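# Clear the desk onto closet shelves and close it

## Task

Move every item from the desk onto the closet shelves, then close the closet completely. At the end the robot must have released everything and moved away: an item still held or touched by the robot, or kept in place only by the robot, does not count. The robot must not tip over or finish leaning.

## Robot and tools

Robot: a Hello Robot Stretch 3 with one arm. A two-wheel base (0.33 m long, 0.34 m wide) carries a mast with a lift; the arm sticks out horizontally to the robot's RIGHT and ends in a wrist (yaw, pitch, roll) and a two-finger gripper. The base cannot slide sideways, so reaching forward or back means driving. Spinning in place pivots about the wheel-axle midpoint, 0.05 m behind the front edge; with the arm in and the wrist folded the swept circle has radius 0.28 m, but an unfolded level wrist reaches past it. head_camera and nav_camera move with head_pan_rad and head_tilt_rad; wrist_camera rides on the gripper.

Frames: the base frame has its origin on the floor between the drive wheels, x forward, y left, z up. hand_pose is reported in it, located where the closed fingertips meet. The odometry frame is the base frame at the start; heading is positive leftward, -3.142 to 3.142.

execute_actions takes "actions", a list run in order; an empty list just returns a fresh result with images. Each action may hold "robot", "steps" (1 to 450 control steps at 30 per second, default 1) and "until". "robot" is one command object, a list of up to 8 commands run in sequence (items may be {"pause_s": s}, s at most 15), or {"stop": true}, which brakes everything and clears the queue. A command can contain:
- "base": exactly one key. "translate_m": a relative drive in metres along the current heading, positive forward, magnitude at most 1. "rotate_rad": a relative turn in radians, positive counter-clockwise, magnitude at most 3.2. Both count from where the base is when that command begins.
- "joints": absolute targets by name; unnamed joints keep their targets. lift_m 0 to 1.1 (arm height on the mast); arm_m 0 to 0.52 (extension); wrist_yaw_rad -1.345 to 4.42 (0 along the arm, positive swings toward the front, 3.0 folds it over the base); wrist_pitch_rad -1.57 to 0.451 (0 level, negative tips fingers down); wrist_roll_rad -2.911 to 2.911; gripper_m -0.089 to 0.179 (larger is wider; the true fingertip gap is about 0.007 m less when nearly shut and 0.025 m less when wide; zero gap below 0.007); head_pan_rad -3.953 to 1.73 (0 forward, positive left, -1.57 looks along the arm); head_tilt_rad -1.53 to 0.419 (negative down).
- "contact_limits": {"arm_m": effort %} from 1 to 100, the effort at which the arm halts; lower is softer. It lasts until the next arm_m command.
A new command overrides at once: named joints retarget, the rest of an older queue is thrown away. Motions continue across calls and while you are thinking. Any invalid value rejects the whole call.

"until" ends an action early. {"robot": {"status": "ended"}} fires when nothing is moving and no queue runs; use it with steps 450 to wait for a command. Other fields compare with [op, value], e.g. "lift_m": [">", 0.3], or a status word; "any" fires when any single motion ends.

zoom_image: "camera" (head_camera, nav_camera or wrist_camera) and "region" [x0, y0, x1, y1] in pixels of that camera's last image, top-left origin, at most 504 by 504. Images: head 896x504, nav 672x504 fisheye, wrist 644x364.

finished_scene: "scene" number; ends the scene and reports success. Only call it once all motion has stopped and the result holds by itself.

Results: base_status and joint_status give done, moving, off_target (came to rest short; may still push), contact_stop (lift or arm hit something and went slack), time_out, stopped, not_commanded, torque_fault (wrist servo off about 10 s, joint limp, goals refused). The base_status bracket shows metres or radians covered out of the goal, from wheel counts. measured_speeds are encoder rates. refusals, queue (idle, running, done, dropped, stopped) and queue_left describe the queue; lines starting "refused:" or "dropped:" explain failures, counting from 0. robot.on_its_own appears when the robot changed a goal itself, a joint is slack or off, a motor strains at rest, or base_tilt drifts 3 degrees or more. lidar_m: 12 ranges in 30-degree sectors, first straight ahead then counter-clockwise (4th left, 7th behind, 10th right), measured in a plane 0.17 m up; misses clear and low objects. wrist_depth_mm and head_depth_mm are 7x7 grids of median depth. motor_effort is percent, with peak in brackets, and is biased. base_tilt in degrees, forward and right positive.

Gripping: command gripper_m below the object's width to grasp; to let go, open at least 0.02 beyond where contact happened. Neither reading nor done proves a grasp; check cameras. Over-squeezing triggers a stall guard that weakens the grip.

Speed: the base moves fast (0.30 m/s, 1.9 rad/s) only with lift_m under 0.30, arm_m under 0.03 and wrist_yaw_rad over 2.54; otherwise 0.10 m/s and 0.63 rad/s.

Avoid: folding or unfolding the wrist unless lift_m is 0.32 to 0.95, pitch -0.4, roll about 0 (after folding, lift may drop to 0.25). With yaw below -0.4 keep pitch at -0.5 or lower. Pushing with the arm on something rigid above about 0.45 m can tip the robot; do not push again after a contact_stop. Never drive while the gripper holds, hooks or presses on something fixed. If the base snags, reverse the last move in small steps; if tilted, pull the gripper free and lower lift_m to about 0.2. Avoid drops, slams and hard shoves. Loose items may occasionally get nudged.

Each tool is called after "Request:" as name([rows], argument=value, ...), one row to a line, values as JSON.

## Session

Request:
execute_actions(actions=[])

Scene clock: 0.00 s.
robot.base_odometry: x=+0.000 y=+0.000 heading=+0.000 (m, m, rad; robot's odometry frame)
robot.turned_by_wheels: +0.000 (rad since the last result)
robot.turned_by_imu: +0.000 (rad since the last result)
robot.base_tilt: forward=-0.6 right=-1.7 (deg)
robot.lidar_m: 2.03 1.38 1.64 1.51 1.34 1.34 1.63 2.22 2.25 2.69 2.41 2.41
robot.head_depth_mm: 2009 2577 2536 2556 2562 2589 2261 / 2036 2740 2747 2770 2766 2772 2265 / 2015 2590 2585 2616 2616 2597 2272 / 2012 2357 2360 2392 2333 2382 2289 / 2031 2164 2164 2136 2137 2187 2132 / 1924 1975 1981 1997 1980 1987 1991 / 1831 1838 1817 1830 1845 1850 1860
robot.base_status: not_commanded
robot.joint_positions: lift_m=+0.305 arm_m=-0.003 wrist_yaw_rad=+3.122 wrist_pitch_rad=-0.459 wrist_roll_rad=+0.006 gripper_m=+0.037 head_pan_rad=+0.017 head_tilt_rad=+0.012
robot.joint_goals: lift_m=+0.305 arm_m=-0.003 wrist_yaw_rad=+3.122 wrist_pitch_rad=-0.459 wrist_roll_rad=+0.006 gripper_m=+0.037 head_pan_rad=+0.017 head_tilt_rad=+0.012
robot.joint_status: lift_m=not_commanded arm_m=not_commanded wrist_yaw_rad=not_commanded wrist_pitch_rad=not_commanded wrist_roll_rad=not_commanded gripper_m=not_commanded head_pan_rad=not_commanded head_tilt_rad=not_commanded
robot.measured_speeds: translate_m=+0.000 rotate_rad=+0.000 lift_m=+0.000 arm_m=+0.000 wrist_yaw_rad=+0.000 wrist_pitch_rad=+0.000 wrist_roll_rad=+0.000 head_pan_rad=+0.000 head_tilt_rad=+0.000
robot: refusals=0 queue=idle queue_left=0
robot.motor_effort: left_wheel=+0 right_wheel=-1 lift_m=+31 arm_m=+0 wrist_yaw_rad=-1 wrist_pitch_rad=+8 wrist_roll_rad=-1 gripper_m=+0 head_pan_rad=+0 head_tilt_rad=+1 (%)
robot.hand_pose: x=-0.0170 y=+0.0771 z=+0.3086 quat_wxyz=(+0.168, +0.692, +0.154, +0.685) (m; robot's base frame)
robot.wrist_depth_mm: 930 - - - - - - / - - - - - - - / 861 840 - 870 892 878 887 / 693 688 668 693 691 691 687 / 570 575 568 572 575 569 564 / 482 496 - - 464 485 486 / 431 - - - 417 421 425
pictures: head_camera (sideways: a quarter turn clockwise sets it upright), nav_camera (sideways: a quarter turn counterclockwise sets it upright), wrist_camera
Images, in order (width x height): head_camera 896x504, nav_camera 672x504, wrist_camera 644x364.

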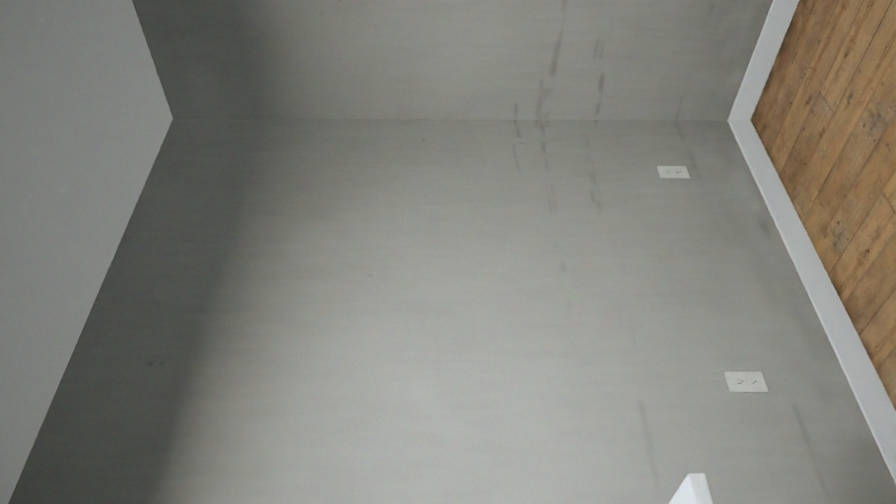

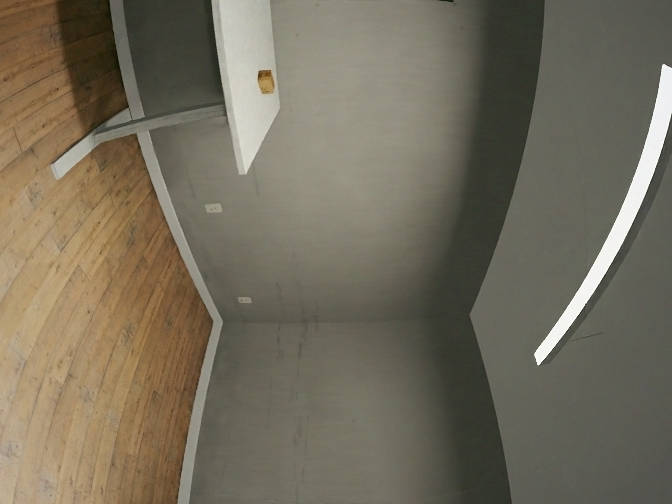

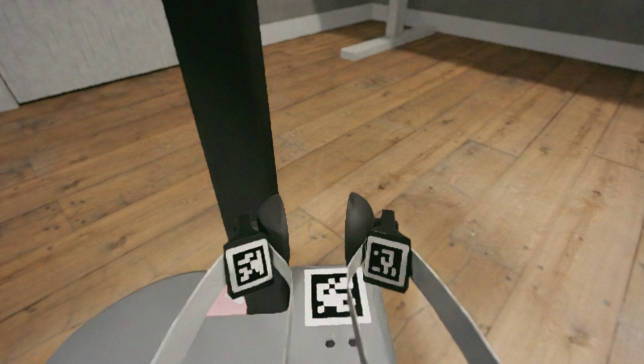

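Request:
execute_actions([
  {"robot":{"joints":{"head_pan_rad":1.3,"head_tilt_rad":-0.35}},"steps":60,"until":{"robot":{"status":"ended"}}},
])

Request:
execute_actions([
  {"robot":{"joints":{"head_pan_rad":-2.6,"head_tilt_rad":-0.2}},"steps":120,"until":{"robot":{"status":"ended"}}},
])

Scene clock: 5.23 s.
robot.base_odometry: x=+0.000 y=+0.000 heading=+0.000 (m, m, rad; robot's odometry frame)
robot.turned_by_wheels: +0.000 (rad since the last result)
robot.turned_by_imu: +0.000 (rad since the last result)
robot.base_tilt: forward=-0.6 right=-1.7 (deg)
robot.lidar_m: 2.03 1.38 1.65 1.51 1.35 1.34 1.63 2.22 2.25 2.69 2.41 2.41
robot.head_depth_mm: 1507 1617 1649 1207 1918 1810 1458 / 1597 1685 1721 1890 2042 1805 1464 / 1690 1789 1834 2018 2149 1796 1456 / 1781 1904 1827 1751 2127 1811 1455 / 1890 1977 2043 2241 2301 1766 1453 / 1743 1823 1854 1999 2116 1808 1458 / 1568 1632 1699 1792 1873 1829 1461
robot.base_status: not_commanded
robot.joint_positions: lift_m=+0.305 arm_m=-0.003 wrist_yaw_rad=+3.122 wrist_pitch_rad=-0.459 wrist_roll_rad=+0.006 gripper_m=+0.037 head_pan_rad=+1.293 head_tilt_rad=-0.345
robot.joint_goals: lift_m=+0.305 arm_m=-0.003 wrist_yaw_rad=+3.122 wrist_pitch_rad=-0.459 wrist_roll_rad=+0.006 gripper_m=+0.037 head_pan_rad=+1.300 head_tilt_rad=-0.350
robot.joint_status: lift_m=not_commanded arm_m=not_commanded wrist_yaw_rad=not_commanded wrist_pitch_rad=not_commanded wrist_roll_rad=not_commanded gripper_m=not_commanded head_pan_rad=done head_tilt_rad=done
robot.measured_speeds: translate_m=+0.000 rotate_rad=+0.000 lift_m=+0.000 arm_m=+0.000 wrist_yaw_rad=+0.000 wrist_pitch_rad=+0.000 wrist_roll_rad=+0.000 head_pan_rad=+0.000 head_tilt_rad=+0.000
robot: refusals=0 queue=done queue_left=0
robot.motor_effort: left_wheel=+0(0) right_wheel=-1(1) lift_m=+31(31) arm_m=+0(1) wrist_yaw_rad=-1(1) wrist_pitch_rad=+8(8) wrist_roll_rad=+0(0) gripper_m=+1(0) head_pan_rad=+3(28) head_tilt_rad=-3(18) (%)
robot.hand_pose: x=-0.0170 y=+0.0771 z=+0.3086 quat_wxyz=(+0.168, +0.692, +0.154, +0.685) (m; robot's base frame)
robot.wrist_depth_mm: 984 - - - - - - / - - - - - - - / 867 848 - 859 840 863 856 / 695 680 689 689 682 686 698 / 565 576 567 567 586 565 558 / 487 499 - - 470 491 487 / 436 - - - 427 421 418
pictures: head_camera (sideways: a quarter turn clockwise sets it upright), nav_camera (sideways: a quarter turn counterclockwise sets it upright), wrist_camera
Images, in order (width x height): head_camera 896x504, nav_camera 672x504, wrist_camera 644x364.

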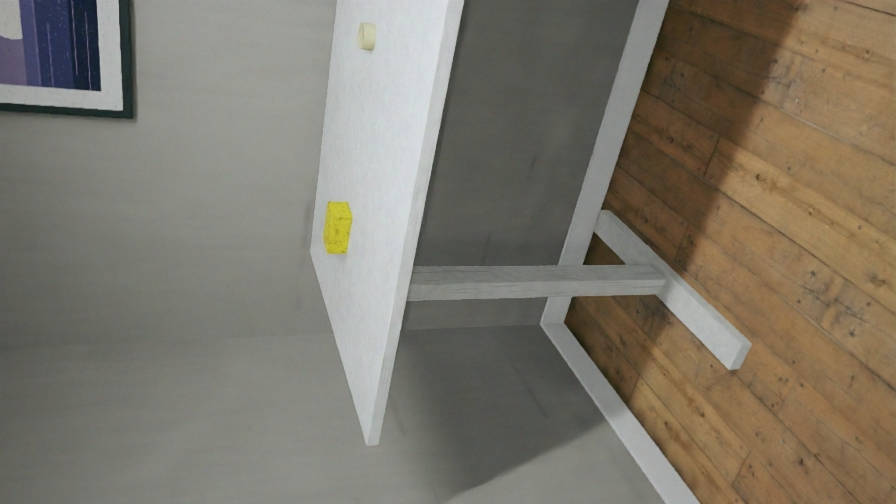

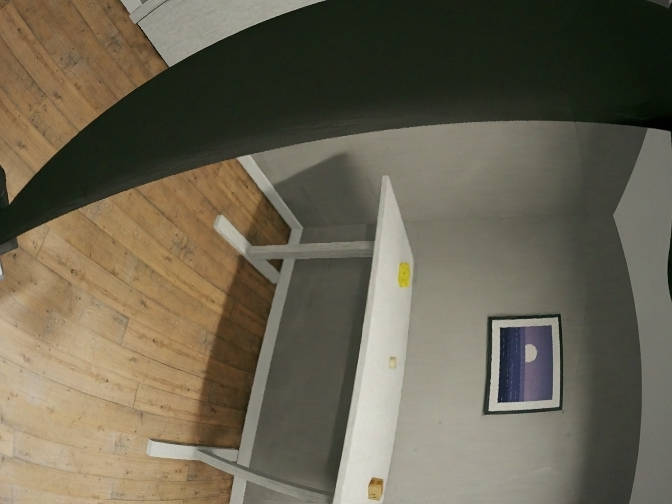

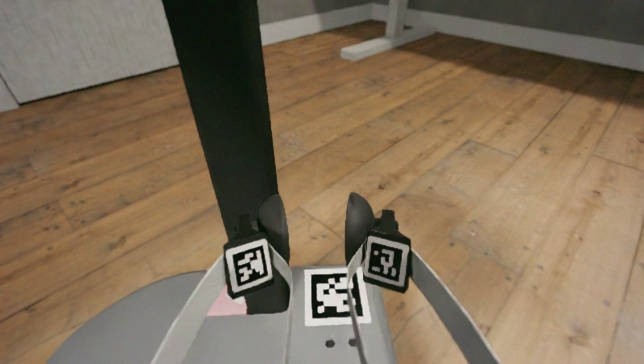

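Scene clock: 7.57 s.
robot.base_odometry: x=+0.000 y=+0.000 heading=+0.000 (m, m, rad; robot's odometry frame)
robot.turned_by_wheels: +0.000 (rad since the last result)
robot.turned_by_imu: +0.000 (rad since the last result)
robot.base_tilt: forward=-0.5 right=-1.8 (deg)
robot.lidar_m: 2.03 1.38 1.64 1.51 1.34 1.34 1.62 2.22 2.25 2.68 2.41 2.41
robot.head_depth_mm: 2516 2527 2551 2618 2621 2157 1664 / 2786 2884 3020 3116 2995 2158 1656 / 2727 2830 2926 3110 3131 2153 1642 / 2698 2781 2901 3022 3109 2165 1645 / 2619 2698 2837 2896 2738 2168 1676 / 1926 2014 2093 2195 2281 2157 1674 / 1896 1988 2058 2127 2221 2170 1667
robot.base_status: not_commanded
robot.joint_positions: lift_m=+0.305 arm_m=-0.003 wrist_yaw_rad=+3.122 wrist_pitch_rad=-0.459 wrist_roll_rad=+0.006 gripper_m=+0.037 head_pan_rad=-2.593 head_tilt_rad=-0.211
robot.joint_goals: lift_m=+0.305 arm_m=-0.003 wrist_yaw_rad=+3.122 wrist_pitch_rad=-0.459 wrist_roll_rad=+0.006 gripper_m=+0.037 head_pan_rad=-2.600 head_tilt_rad=-0.200
robot.joint_status: lift_m=not_commanded arm_m=not_commanded wrist_yaw_rad=not_commanded wrist_pitch_rad=not_commanded wrist_roll_rad=not_commanded gripper_m=not_commanded head_pan_rad=done head_tilt_rad=done
robot.measured_speeds: translate_m=+0.000 rotate_rad=+0.000 lift_m=+0.000 arm_m=+0.000 wrist_yaw_rad=+0.000 wrist_pitch_rad=+0.000 wrist_roll_rad=+0.000 head_pan_rad=+0.000 head_tilt_rad=+0.000
robot: refusals=0 queue=done queue_left=0
robot.motor_effort: left_wheel=+0(0) right_wheel=-1(1) lift_m=+31(31) arm_m=+0(1) wrist_yaw_rad=-1(0) wrist_pitch_rad=+8(8) wrist_roll_rad=-1(1) gripper_m=+1(0) head_pan_rad=-1(26) head_tilt_rad=+3(14) (%)
robot.hand_pose: x=-0.0170 y=+0.0771 z=+0.3086 quat_wxyz=(+0.168, +0.692, +0.154, +0.685) (m; robot's base frame)
robot.wrist_depth_mm: 954 - - - - - - / - - - - - - - / 879 885 - 858 859 861 853 / 702 675 677 698 696 682 681 / 574 574 572 578 580 565 566 / 491 502 - - 461 483 483 / 431 - - - 421 422 426
pictures: head_camera (sideways: a quarter turn clockwise sets it upright), nav_camera (sideways: a quarter turn counterclockwise sets it upright), wrist_camera
Images, in order (width x height): head_camera 896x504, nav_camera 672x504, wrist_camera 644x364.

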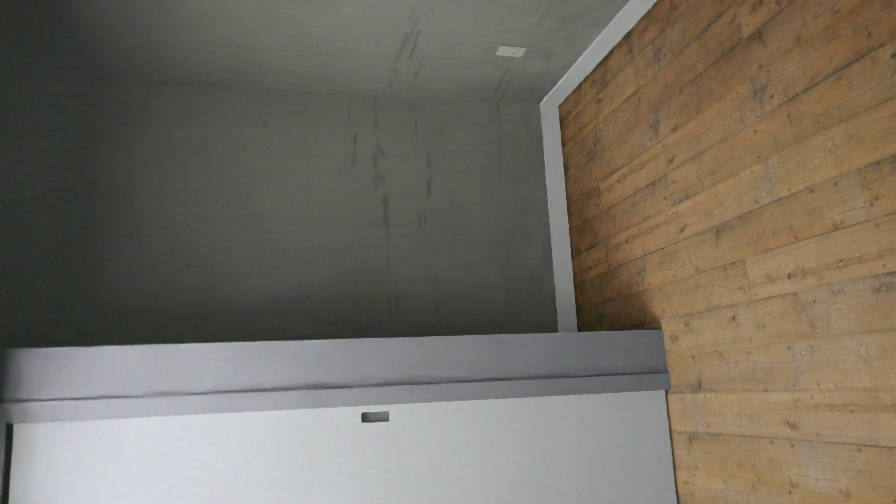

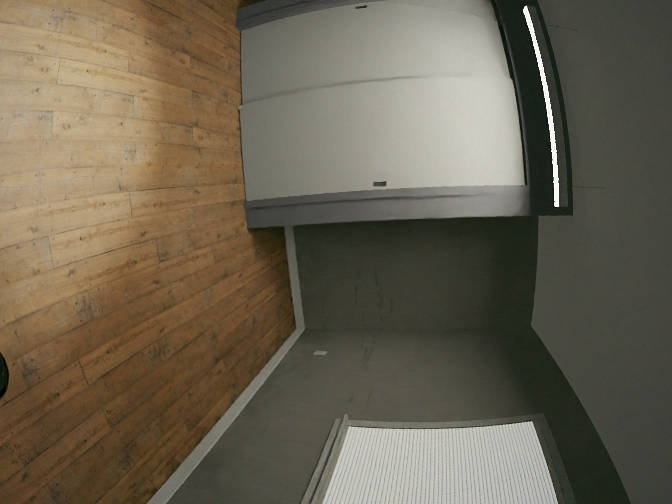

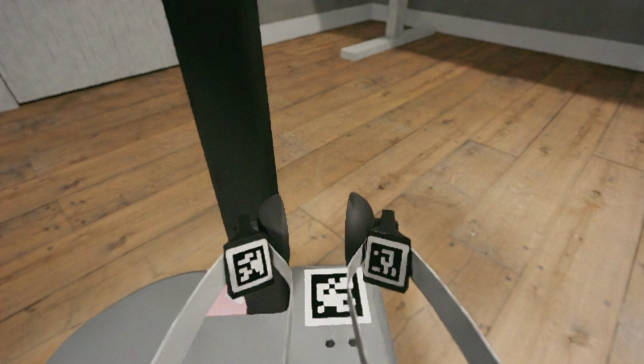

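Request:
execute_actions([
  {"robot":{"joints":{"head_pan_rad":-1.9,"head_tilt_rad":-0.3}},"steps":60,"until":{"robot":{"status":"ended"}}},
])

Scene clock: 17.93 s.
robot.base_odometry: x=+0.000 y=+0.000 heading=+0.000 (m, m, rad; robot's odometry frame)
robot.turned_by_wheels: +0.000 (rad since the last result)
robot.turned_by_imu: +0.000 (rad since the last result)
robot.base_tilt: forward=-0.6 right=-1.7 (deg)
robot.lidar_m: 2.04 1.38 1.65 1.51 1.34 1.33 1.62 2.22 2.25 2.69 2.40 2.41
robot.head_depth_mm: 1907 1995 2106 2214 2311 1942 1524 / 1981 2103 2202 2305 2408 1927 1524 / 2113 2248 2341 2482 2493 1917 1527 / 2226 2321 2462 2601 2583 1934 1528 / 2306 2466 2586 2720 2636 1924 1531 / 3121 3351 3522 3501 2615 1928 1522 / 2901 3060 3139 3311 2618 1927 1527
robot.base_status: not_commanded
robot.joint_positions: lift_m=+0.305 arm_m=-0.003 wrist_yaw_rad=+3.122 wrist_pitch_rad=-0.459 wrist_roll_rad=+0.006 gripper_m=+0.037 head_pan_rad=-1.907 head_tilt_rad=-0.296
robot.joint_goals: lift_m=+0.305 arm_m=-0.003 wrist_yaw_rad=+3.122 wrist_pitch_rad=-0.459 wrist_roll_rad=+0.006 gripper_m=+0.037 head_pan_rad=-1.900 head_tilt_rad=-0.300
robot.joint_status: lift_m=not_commanded arm_m=not_commanded wrist_yaw_rad=not_commanded wrist_pitch_rad=not_commanded wrist_roll_rad=not_commanded gripper_m=not_commanded head_pan_rad=done head_tilt_rad=done
robot.measured_speeds: translate_m=+0.000 rotate_rad=+0.000 lift_m=+0.000 arm_m=+0.000 wrist_yaw_rad=+0.000 wrist_pitch_rad=+0.000 wrist_roll_rad=+0.000 head_pan_rad=+0.000 head_tilt_rad=+0.000
robot: refusals=0 queue=done queue_left=0
robot.motor_effort: left_wheel=-1(0) right_wheel=-1(1) lift_m=+31(31) arm_m=+1(1) wrist_yaw_rad=-1(1) wrist_pitch_rad=+8(8) wrist_roll_rad=+0(1) gripper_m=+1(0) head_pan_rad=+3(25) head_tilt_rad=-2(8) (%)
robot.hand_pose: x=-0.0170 y=+0.0771 z=+0.3086 quat_wxyz=(+0.168, +0.692, +0.154, +0.685) (m; robot's base frame)
robot.wrist_depth_mm: 984 - - - - - - / - - - - - - - / 877 845 - 880 874 859 860 / 697 681 691 674 683 700 682 / 566 570 567 571 573 564 578 / 484 502 - - 475 475 499 / 431 - - - 427 422 427
pictures: head_camera (sideways: a quarter turn clockwise sets it upright), nav_camera (sideways: a quarter turn counterclockwise sets it upright), wrist_camera
Images, in order (width x height): head_camera 896x504, nav_camera 672x504, wrist_camera 644x364.

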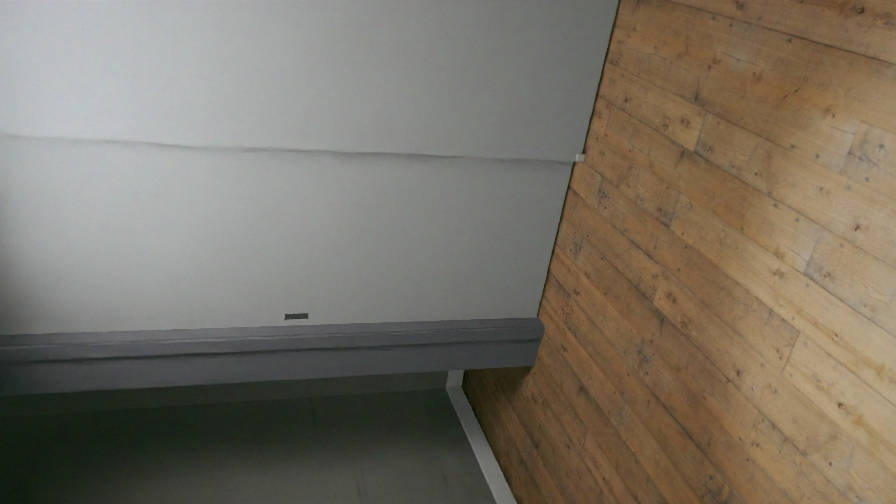

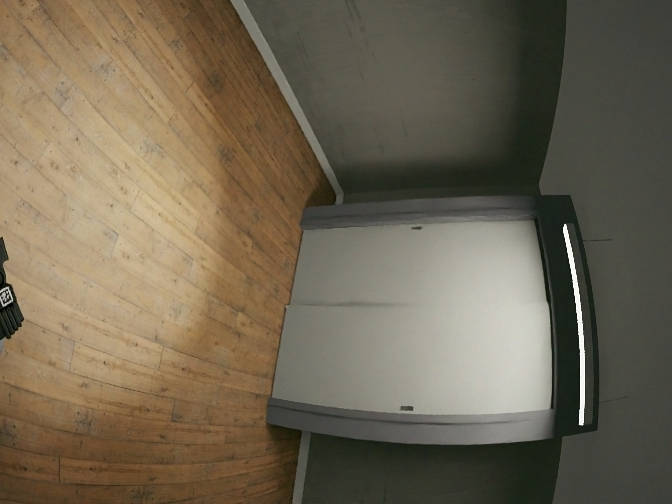

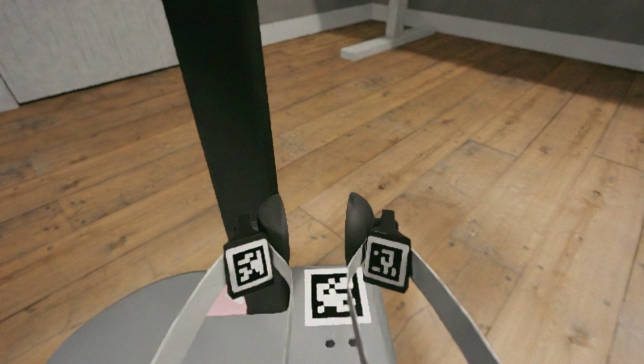

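Request:
execute_actions([
  {"robot":[{"joints":{"lift_m":0.35,"head_pan_rad":0,"head_tilt_rad":-0.5,"gripper_m":0.0}},{"base":{"rotate_rad":-2.39}},{"joints":{"lift_m":0.27}},{"base":{"translate_m":1.0}}],"steps":450,"until":{"robot":{"status":"ended"}}},
  {"steps":10},
])

Scene clock: 41.73 s.
robot.base_odometry: x=-0.731 y=-0.683 heading=-2.390 (m, m, rad; robot's odometry frame)
robot.turned_by_wheels: -2.390 (rad since the last result)
robot.turned_by_imu: -2.384 (rad since the last result)
robot.base_tilt: forward=-0.5 right=-1.7 (deg)
robot.lidar_m: 1.22 1.30 1.87 2.39 2.49 2.90 2.37 1.89 1.43 1.38 1.44 2.00
robot.head_depth_mm: 1651 1794 1980 2177 1936 1557 1299 / 1627 1783 1987 2185 1951 1573 1304 / 1016 1109 1217 1349 1529 1571 1305 / 1021 1115 1218 1341 1498 1569 1301 / 1033 1130 1236 1369 1523 1565 1314 / 1034 1124 1234 1368 1509 1562 1303 / 1031 1125 1239 1363 1530 1570 1310
robot.base_status: done (translate_m +1.0000 of +1.0000)
robot.joint_positions: lift_m=+0.271 arm_m=-0.003 wrist_yaw_rad=+3.122 wrist_pitch_rad=-0.459 wrist_roll_rad=+0.006 gripper_m=+0.000 head_pan_rad=-0.007 head_tilt_rad=-0.495
robot.joint_goals: lift_m=+0.270 arm_m=-0.003 wrist_yaw_rad=+3.122 wrist_pitch_rad=-0.459 wrist_roll_rad=+0.006 gripper_m=+0.000 head_pan_rad=+0.000 head_tilt_rad=-0.500
robot.joint_status: lift_m=done arm_m=not_commanded wrist_yaw_rad=not_commanded wrist_pitch_rad=not_commanded wrist_roll_rad=not_commanded gripper_m=done head_pan_rad=done head_tilt_rad=done
robot.measured_speeds: translate_m=+0.000 rotate_rad=+0.000 lift_m=+0.000 arm_m=+0.000 wrist_yaw_rad=+0.000 wrist_pitch_rad=+0.000 wrist_roll_rad=+0.000 head_pan_rad=+0.000 head_tilt_rad=+0.000
robot: refusals=0 queue=done queue_left=0
robot.motor_effort: left_wheel=+2(10) right_wheel=-3(7) lift_m=+17(42) arm_m=+1(0) wrist_yaw_rad=-1(1) wrist_pitch_rad=+9(8) wrist_roll_rad=+0(0) gripper_m=-3(99) head_pan_rad=+3(27) head_tilt_rad=-2(14) (%)
robot.hand_pose: x=-0.0170 y=+0.0770 z=+0.2741 quat_wxyz=(+0.168, +0.692, +0.154, +0.685) (m; robot's base frame)
robot.wrist_depth_mm: - - - - - - - / - - - - - - - / 796 808 - 813 791 812 790 / 623 625 611 630 631 623 652 / 524 531 535 - 518 530 523 / 453 - - - 457 441 450 / - - - - 389 393 387
pictures: head_camera (sideways: a quarter turn clockwise sets it upright), nav_camera (sideways: a quarter turn counterclockwise sets it upright), wrist_camera
Images, in order (width x height): head_camera 896x504, nav_camera 672x504, wrist_camera 644x364.

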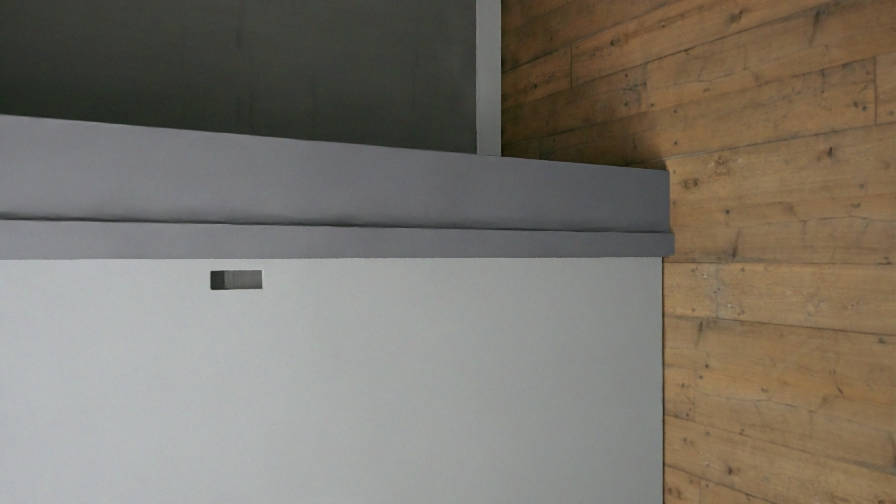

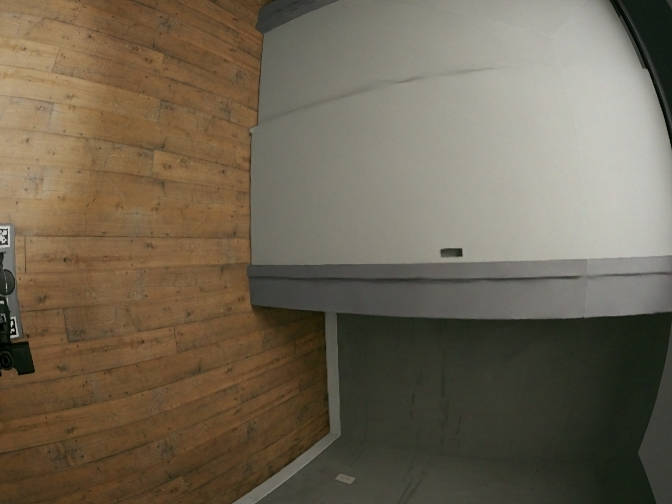

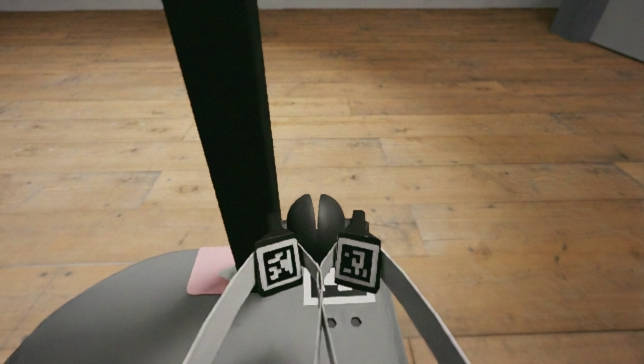

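Request:
execute_actions([
  {"robot":[{"base":{"translate_m":0.72}},{"joints":{"lift_m":0.42,"wrist_pitch_rad":-0.4}},{"base":{"rotate_rad":1.57}},{"joints":{"wrist_yaw_rad":1.6,"head_pan_rad":-1.57,"head_tilt_rad":-0.8}},{"joints":{"wrist_pitch_rad":-1.4}},{"joints":{"wrist_yaw_rad":0.1}},{"joints":{"wrist_pitch_rad":0.0,"lift_m":0.32}},{"base":{"translate_m":0.25}}],"steps":450,"until":{"robot":{"status":"ended"}}},
  {"steps":200,"until":{"robot":{"status":"ended"}}},
])

Scene clock: 66.13 s.
robot.base_odometry: x=-1.086 y=-1.357 heading=-0.820 (m, m, rad; robot's odometry frame)
robot.turned_by_wheels: +1.570 (rad since the last result)
robot.turned_by_imu: +1.585 (rad since the last result)
robot.base_tilt: forward=-0.5 right=-1.7 (deg)
robot.lidar_m: 2.12 2.22 3.13 3.06 2.26 1.70 1.65 1.72 0.55 0.53 0.56 0.85
robot.head_depth_mm: 445 508 589 706 856 1119 1147 / 445 508 593 706 877 1161 1148 / 447 508 593 712 882 1164 1142 / 447 512 596 710 890 1120 1188 / 447 512 596 711 890 1177 1145 / 448 513 598 716 894 1191 1143 / 449 511 597 718 896 1192 1152
robot.base_status: done (translate_m +0.2500 of +0.2500)
robot.joint_positions: lift_m=+0.321 arm_m=-0.003 wrist_yaw_rad=+0.102 wrist_pitch_rad=-0.022 wrist_roll_rad=+0.006 gripper_m=+0.000 head_pan_rad=-1.563 head_tilt_rad=-0.790
robot.joint_goals: lift_m=+0.320 arm_m=-0.003 wrist_yaw_rad=+0.100 wrist_pitch_rad=+0.000 wrist_roll_rad=+0.006 gripper_m=+0.000 head_pan_rad=-1.570 head_tilt_rad=-0.800
robot.joint_status: lift_m=done arm_m=not_commanded wrist_yaw_rad=done wrist_pitch_rad=done wrist_roll_rad=not_commanded gripper_m=done head_pan_rad=done head_tilt_rad=done
robot.measured_speeds: translate_m=+0.000 rotate_rad=+0.000 lift_m=+0.000 arm_m=+0.000 wrist_yaw_rad=+0.000 wrist_pitch_rad=+0.000 wrist_roll_rad=+0.000 head_pan_rad=+0.000 head_tilt_rad=+0.000
robot: refusals=0 queue=done queue_left=0
robot.motor_effort: left_wheel=-3(10) right_wheel=+2(5) lift_m=+17(43) arm_m=+0(0) wrist_yaw_rad=-2(5) wrist_pitch_rad=+13(13) wrist_roll_rad=+0(1) gripper_m=-3(3) head_pan_rad=-2(30) head_tilt_rad=-4(19) (%)
robot.hand_pose: x=+0.0046 y=-0.3964 z=+0.4295 quat_wxyz=(+0.705, +0.044, -0.708, +0.028) (m; robot's base frame)
robot.wrist_depth_mm: 287 279 273 264 256 248 245 / 298 291 283 276 268 261 252 / 312 305 296 287 278 269 261 / 326 315 303 295 286 279 270 / 340 329 319 - 296 292 282 / 361 346 331 325 311 305 290 / 374 359 349 334 329 315 302
pictures: head_camera (sideways: a quarter turn clockwise sets it upright), nav_camera (sideways: a quarter turn counterclockwise sets it upright), wrist_camera
Images, in order (width x height): head_camera 896x504, nav_camera 672x504, wrist_camera 644x364.

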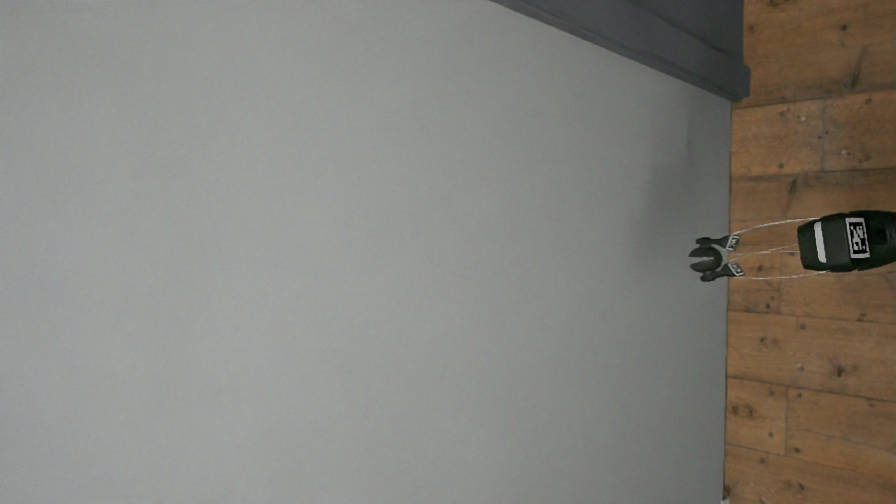

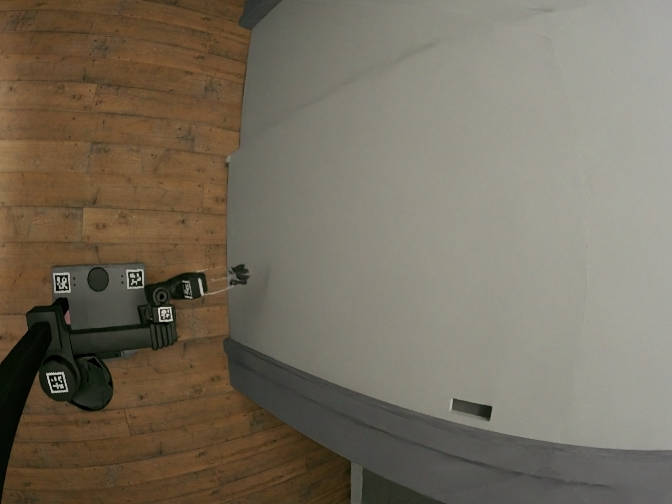

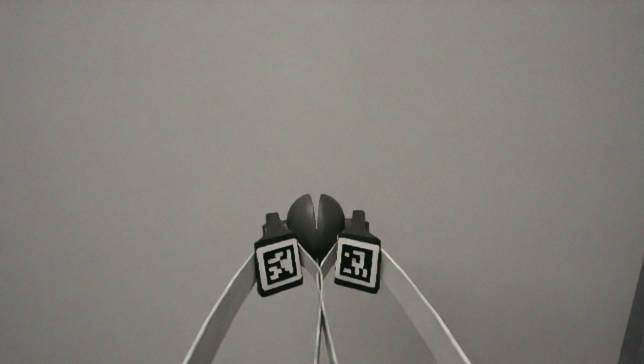

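Parallel. Press and drive.

Request:
execute_actions([
  {"robot":{"joints":{"arm_m":0.25},"contact_limits":{"arm_m":22}},"steps":90,"until":{"robot":{"status":"ended"}}},
  {"steps":8},
  {"robot":{"base":{"translate_m":0.15}},"steps":150,"until":{"robot":{"status":"ended"}}},
  {"steps":8},
  {"robot":{"joints":{"arm_m":0.25},"contact_limits":{"arm_m":22}},"steps":40,"until":{"robot":{"status":"ended"}}},
  {"steps":8},
  {"robot":{"base":{"translate_m":0.15},"joints":{"head_pan_rad":-2.0,"head_tilt_rad":-0.6}},"steps":150,"until":{"robot":{"status":"ended"}}},
  {"steps":8},
])

Scene clock: 77.87 s.
robot.base_odometry: x=-0.881 y=-1.577 heading=-0.820 (m, m, rad; robot's odometry frame)
robot.turned_by_wheels: +0.000 (rad since the last result)
robot.turned_by_imu: -0.055 (rad since the last result)
robot.base_tilt: forward=-0.6 right=-1.7 (deg)
robot.lidar_m: 1.83 1.89 2.54 3.08 2.79 2.03 1.94 0.75 0.55 0.53 0.55 0.79
robot.head_depth_mm: 566 688 765 844 958 1224 1227 / 529 592 677 791 980 1177 1234 / 504 561 631 725 843 1026 1190 / 480 533 596 675 785 930 1144 / 459 507 561 636 728 853 1031 / 439 483 534 598 680 787 944 / 421 459 506 565 641 732 853
robot.base_status: done (translate_m +0.1500 of +0.1500)
robot.joint_positions: lift_m=+0.320 arm_m=+0.108 wrist_yaw_rad=+0.098 wrist_pitch_rad=-0.021 wrist_roll_rad=+0.006 gripper_m=+0.000 head_pan_rad=-1.993 head_tilt_rad=-0.605
robot.joint_goals: lift_m=+0.320 arm_m=+0.108 wrist_yaw_rad=+0.100 wrist_pitch_rad=+0.000 wrist_roll_rad=+0.006 gripper_m=+0.000 head_pan_rad=-2.000 head_tilt_rad=-0.600
robot.joint_status: lift_m=done arm_m=contact_stop wrist_yaw_rad=done wrist_pitch_rad=done wrist_roll_rad=not_commanded gripper_m=done head_pan_rad=done head_tilt_rad=done
robot.measured_speeds: translate_m=+0.000 rotate_rad=+0.000 lift_m=+0.000 arm_m=+0.000 wrist_yaw_rad=+0.000 wrist_pitch_rad=+0.000 wrist_roll_rad=+0.000 head_pan_rad=+0.000 head_tilt_rad=+0.000
robot: refusals=0 queue=done queue_left=0
robot.on_its_own: arm_m is slack since a contact_stop, until your next command for it (your +0.250 is given up)
robot.motor_effort: left_wheel=+1(20) right_wheel=-2(30) lift_m=+17(17) arm_m=+0(25) wrist_yaw_rad=+1(44) wrist_pitch_rad=+12(29) wrist_roll_rad=+0(0) gripper_m=-3(19) head_pan_rad=-2(21) head_tilt_rad=+2(13) (%)
robot.contact_limits: arm_m 22 (drawing in: default 15, maximum 25; extending or still: default 22, maximum 35)
robot.hand_pose: x=+0.0035 y=-0.5073 z=+0.4297 quat_wxyz=(+0.705, +0.042, -0.708, +0.027) (m; robot's base frame)
robot.wrist_depth_mm: 167 164 163 160 159 157 155 / 174 171 169 167 166 163 161 / 181 179 176 173 172 169 167 / 188 184 183 180 178 174 174 / 197 194 190 - 186 183 181 / 204 201 201 199 192 191 187 / 214 211 208 204 202 198 196
pictures: head_camera (sideways: a quarter turn clockwise sets it upright), nav_camera (sideways: a quarter turn counterclockwise sets it upright), wrist_camera
replaced: robot.arm_m: its motion had ended contact_stop
Images, in order (width x height): head_camera 896x504, nav_camera 672x504, wrist_camera 644x364.

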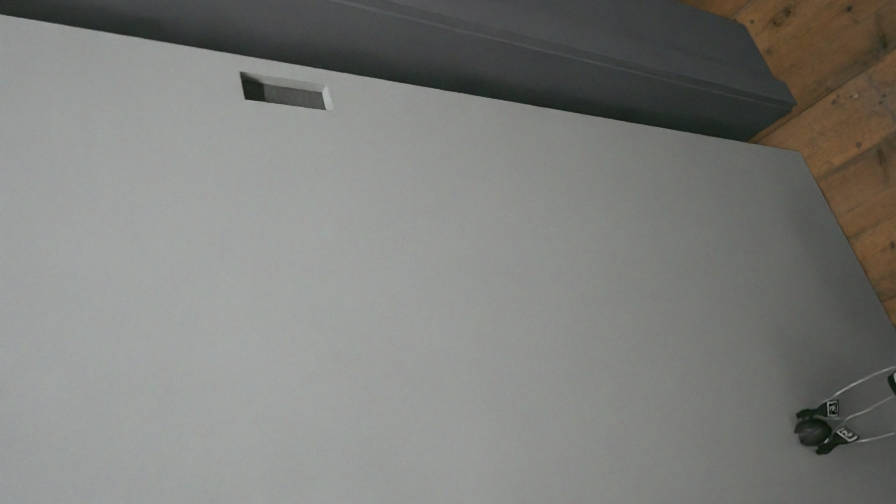

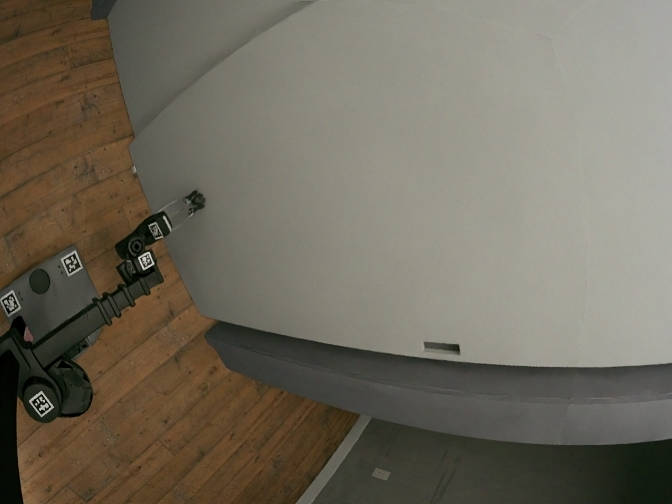

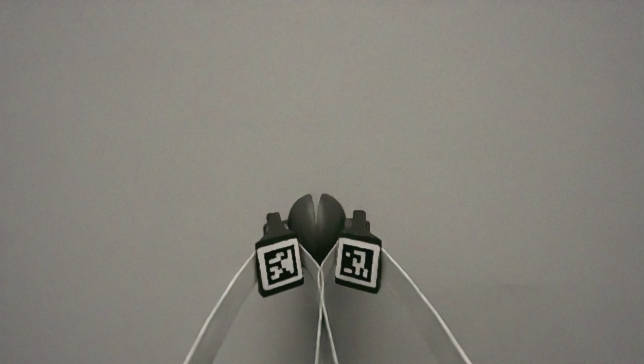

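Request:
execute_actions([
  {"robot":{"joints":{"arm_m":0.25},"contact_limits":{"arm_m":22}},"steps":40,"until":{"robot":{"status":"ended"}}},
  {"steps":8},
  {"robot":{"base":{"translate_m":0.12}},"steps":150,"until":{"robot":{"status":"ended"}}},
  {"steps":8},
  {"robot":{"joints":{"arm_m":0.25},"contact_limits":{"arm_m":22}},"steps":40,"until":{"robot":{"status":"ended"}}},
  {"steps":8},
  {"robot":{"base":{"translate_m":0.12}},"steps":150,"until":{"robot":{"status":"ended"}}},
  {"steps":8},
])

Scene clock: 88.70 s.
robot.base_odometry: x=-0.718 y=-1.752 heading=-0.820 (m, m, rad; robot's odometry frame)
robot.turned_by_wheels: +0.000 (rad since the last result)
robot.turned_by_imu: -0.051 (rad since the last result)
robot.base_tilt: forward=-0.5 right=-1.7 (deg)
robot.lidar_m: 1.60 1.63 2.11 3.11 3.35 2.30 2.17 0.93 0.55 0.52 0.53 0.74
robot.head_depth_mm: 1003 1096 1161 1265 1256 1345 1228 / 535 606 714 1370 1585 1440 1231 / 507 563 635 730 855 1046 1200 / 479 530 594 673 780 926 1143 / 455 501 556 628 718 839 1007 / 434 475 526 587 667 768 914 / 414 452 498 552 620 708 819
robot.base_status: done (translate_m +0.1200 of +0.1200)
robot.joint_positions: lift_m=+0.320 arm_m=+0.095 wrist_yaw_rad=+0.103 wrist_pitch_rad=-0.022 wrist_roll_rad=+0.006 gripper_m=+0.000 head_pan_rad=-1.994 head_tilt_rad=-0.602
robot.joint_goals: lift_m=+0.320 arm_m=+0.095 wrist_yaw_rad=+0.100 wrist_pitch_rad=+0.000 wrist_roll_rad=+0.006 gripper_m=+0.000 head_pan_rad=-2.000 head_tilt_rad=-0.600
robot.joint_status: lift_m=done arm_m=contact_stop wrist_yaw_rad=done wrist_pitch_rad=done wrist_roll_rad=not_commanded gripper_m=done head_pan_rad=done head_tilt_rad=done
robot.measured_speeds: translate_m=+0.000 rotate_rad=+0.000 lift_m=+0.000 arm_m=+0.000 wrist_yaw_rad=+0.000 wrist_pitch_rad=+0.000 wrist_roll_rad=+0.000 head_pan_rad=+0.000 head_tilt_rad=+0.000
robot: refusals=0 queue=done queue_left=0
robot.on_its_own: arm_m is slack since a contact_stop, until your next command for it (your +0.250 is given up)
robot.motor_effort: left_wheel=+2(22) right_wheel=-5(32) lift_m=+18(17) arm_m=+0(20) wrist_yaw_rad=-3(49) wrist_pitch_rad=+13(25) wrist_roll_rad=-1(0) gripper_m=-2(21) head_pan_rad=-1(2) head_tilt_rad=+1(1) (%)
robot.contact_limits: arm_m 22 (drawing in: default 15, maximum 25; extending or still: default 22, maximum 35)
robot.hand_pose: x=+0.0049 y=-0.4940 z=+0.4294 quat_wxyz=(+0.705, +0.045, -0.707, +0.028) (m; robot's base frame)
robot.wrist_depth_mm: 160 161 161 160 160 161 160 / 165 165 165 166 166 166 166 / 171 172 172 172 172 172 173 / 179 180 181 179 180 179 180 / 186 186 187 - 187 187 187 / 194 195 194 198 197 195 195 / 204 204 203 206 206 204 206
pictures: head_camera (sideways: a quarter turn clockwise sets it upright), nav_camera (sideways: a quarter turn counterclockwise sets it upright), wrist_camera
replaced: robot.arm_m: its motion had ended contact_stop
Images, in order (width x height): head_camera 896x504, nav_camera 672x504, wrist_camera 644x364.

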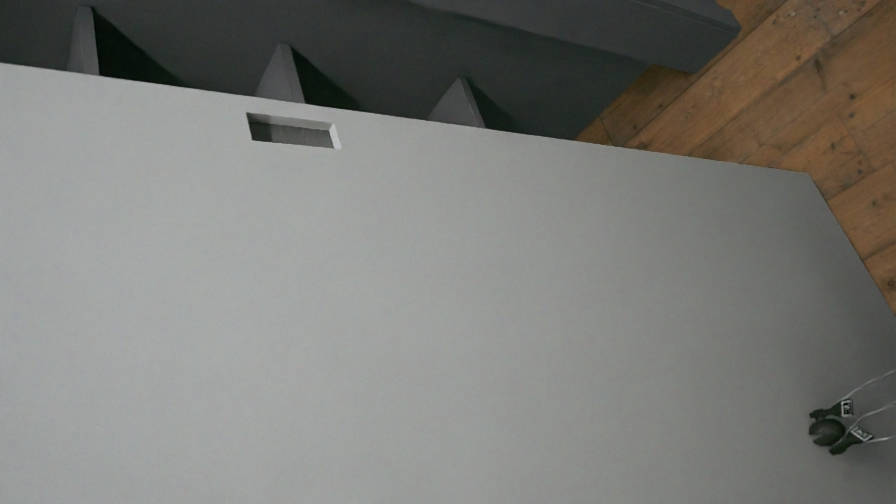

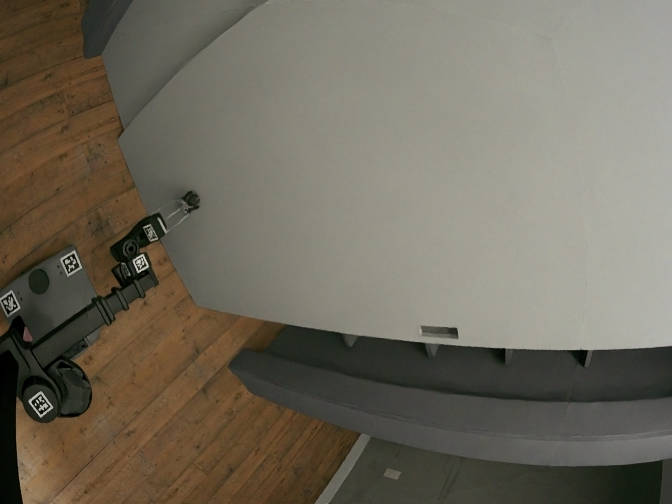

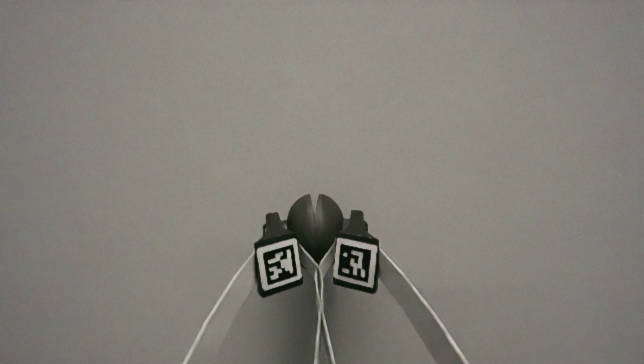

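Request:
execute_actions([
  {"robot":[{"joints":{"arm_m":0.0,"wrist_yaw_rad":0.0}},{"base":{"rotate_rad":0.1}},{"base":{"translate_m":-0.38},"joints":{"head_pan_rad":-1.57,"head_tilt_rad":-0.9}}],"steps":300,"until":{"robot":{"status":"ended"}}},
  {"steps":8},
])

Scene clock: 100.17 s.
robot.base_odometry: x=-1.004 y=-1.502 heading=-0.720 (m, m, rad; robot's odometry frame)
robot.turned_by_wheels: +0.100 (rad since the last result)
robot.turned_by_imu: +0.098 (rad since the last result)
robot.base_tilt: forward=-0.5 right=-1.7 (deg)
robot.lidar_m: 1.98 2.06 2.87 3.56 2.46 1.84 1.79 0.66 0.63 0.50 0.53 0.73
robot.head_depth_mm: 964 1299 1197 1541 1377 1219 1122 / 935 1303 1203 1609 1393 1241 1131 / 438 523 627 1508 1368 1236 1151 / 438 511 610 755 997 1246 1132 / 439 510 609 756 1001 1226 1123 / 439 508 609 754 993 1232 1117 / 437 508 610 752 987 1226 1120
robot.base_status: done (translate_m -0.3800 of -0.3800)
robot.joint_positions: lift_m=+0.320 arm_m=+0.000 wrist_yaw_rad=+0.002 wrist_pitch_rad=-0.022 wrist_roll_rad=+0.006 gripper_m=+0.000 head_pan_rad=-1.577 head_tilt_rad=-0.888
robot.joint_goals: lift_m=+0.320 arm_m=+0.000 wrist_yaw_rad=+0.000 wrist_pitch_rad=+0.000 wrist_roll_rad=+0.006 gripper_m=+0.000 head_pan_rad=-1.570 head_tilt_rad=-0.900
robot.joint_status: lift_m=done arm_m=done wrist_yaw_rad=done wrist_pitch_rad=done wrist_roll_rad=not_commanded gripper_m=done head_pan_rad=done head_tilt_rad=done
robot.measured_speeds: translate_m=+0.000 rotate_rad=+0.000 lift_m=+0.000 arm_m=+0.000 wrist_yaw_rad=+0.000 wrist_pitch_rad=+0.000 wrist_roll_rad=+0.000 head_pan_rad=+0.000 head_tilt_rad=+0.000
robot: refusals=0 queue=done queue_left=0
robot.motor_effort: left_wheel=-2(8) right_wheel=+2(5) lift_m=+17(17) arm_m=-3(0) wrist_yaw_rad=-2(5) wrist_pitch_rad=+12(14) wrist_roll_rad=+0(0) gripper_m=-3(2) head_pan_rad=+3(20) head_tilt_rad=-5(20) (%)
robot.hand_pose: x=-0.0210 y=-0.4010 z=+0.4295 quat_wxyz=(+0.705, +0.009, -0.709, -0.007) (m; robot's base frame)
robot.wrist_depth_mm: 233 232 235 236 867 783 532 / 240 241 241 241 889 797 533 / 248 251 250 252 561 743 531 / 261 261 261 260 965 807 546 / 271 270 271 - - 816 543 / 282 282 284 285 883 783 546 / 292 293 295 297 619 664 550
pictures: head_camera (sideways: a quarter turn clockwise sets it upright), nav_camera (sideways: a quarter turn counterclockwise sets it upright), wrist_camera
Images, in order (width x height): head_camera 896x504, nav_camera 672x504, wrist_camera 644x364.

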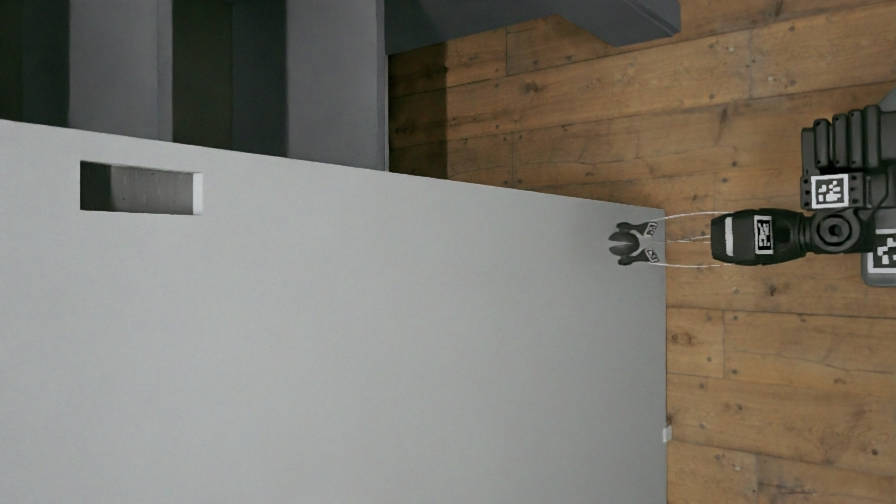

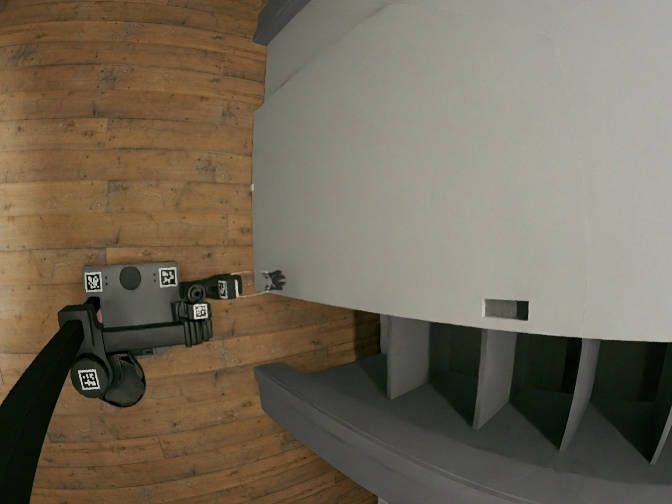

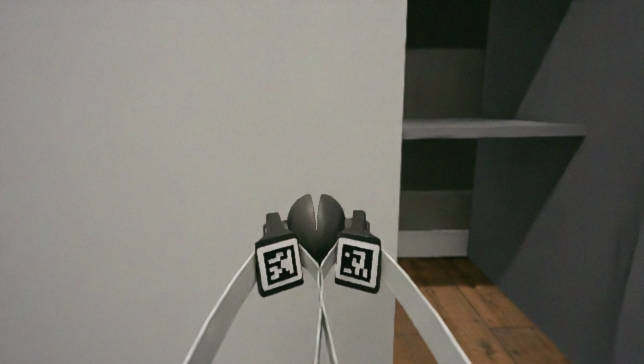

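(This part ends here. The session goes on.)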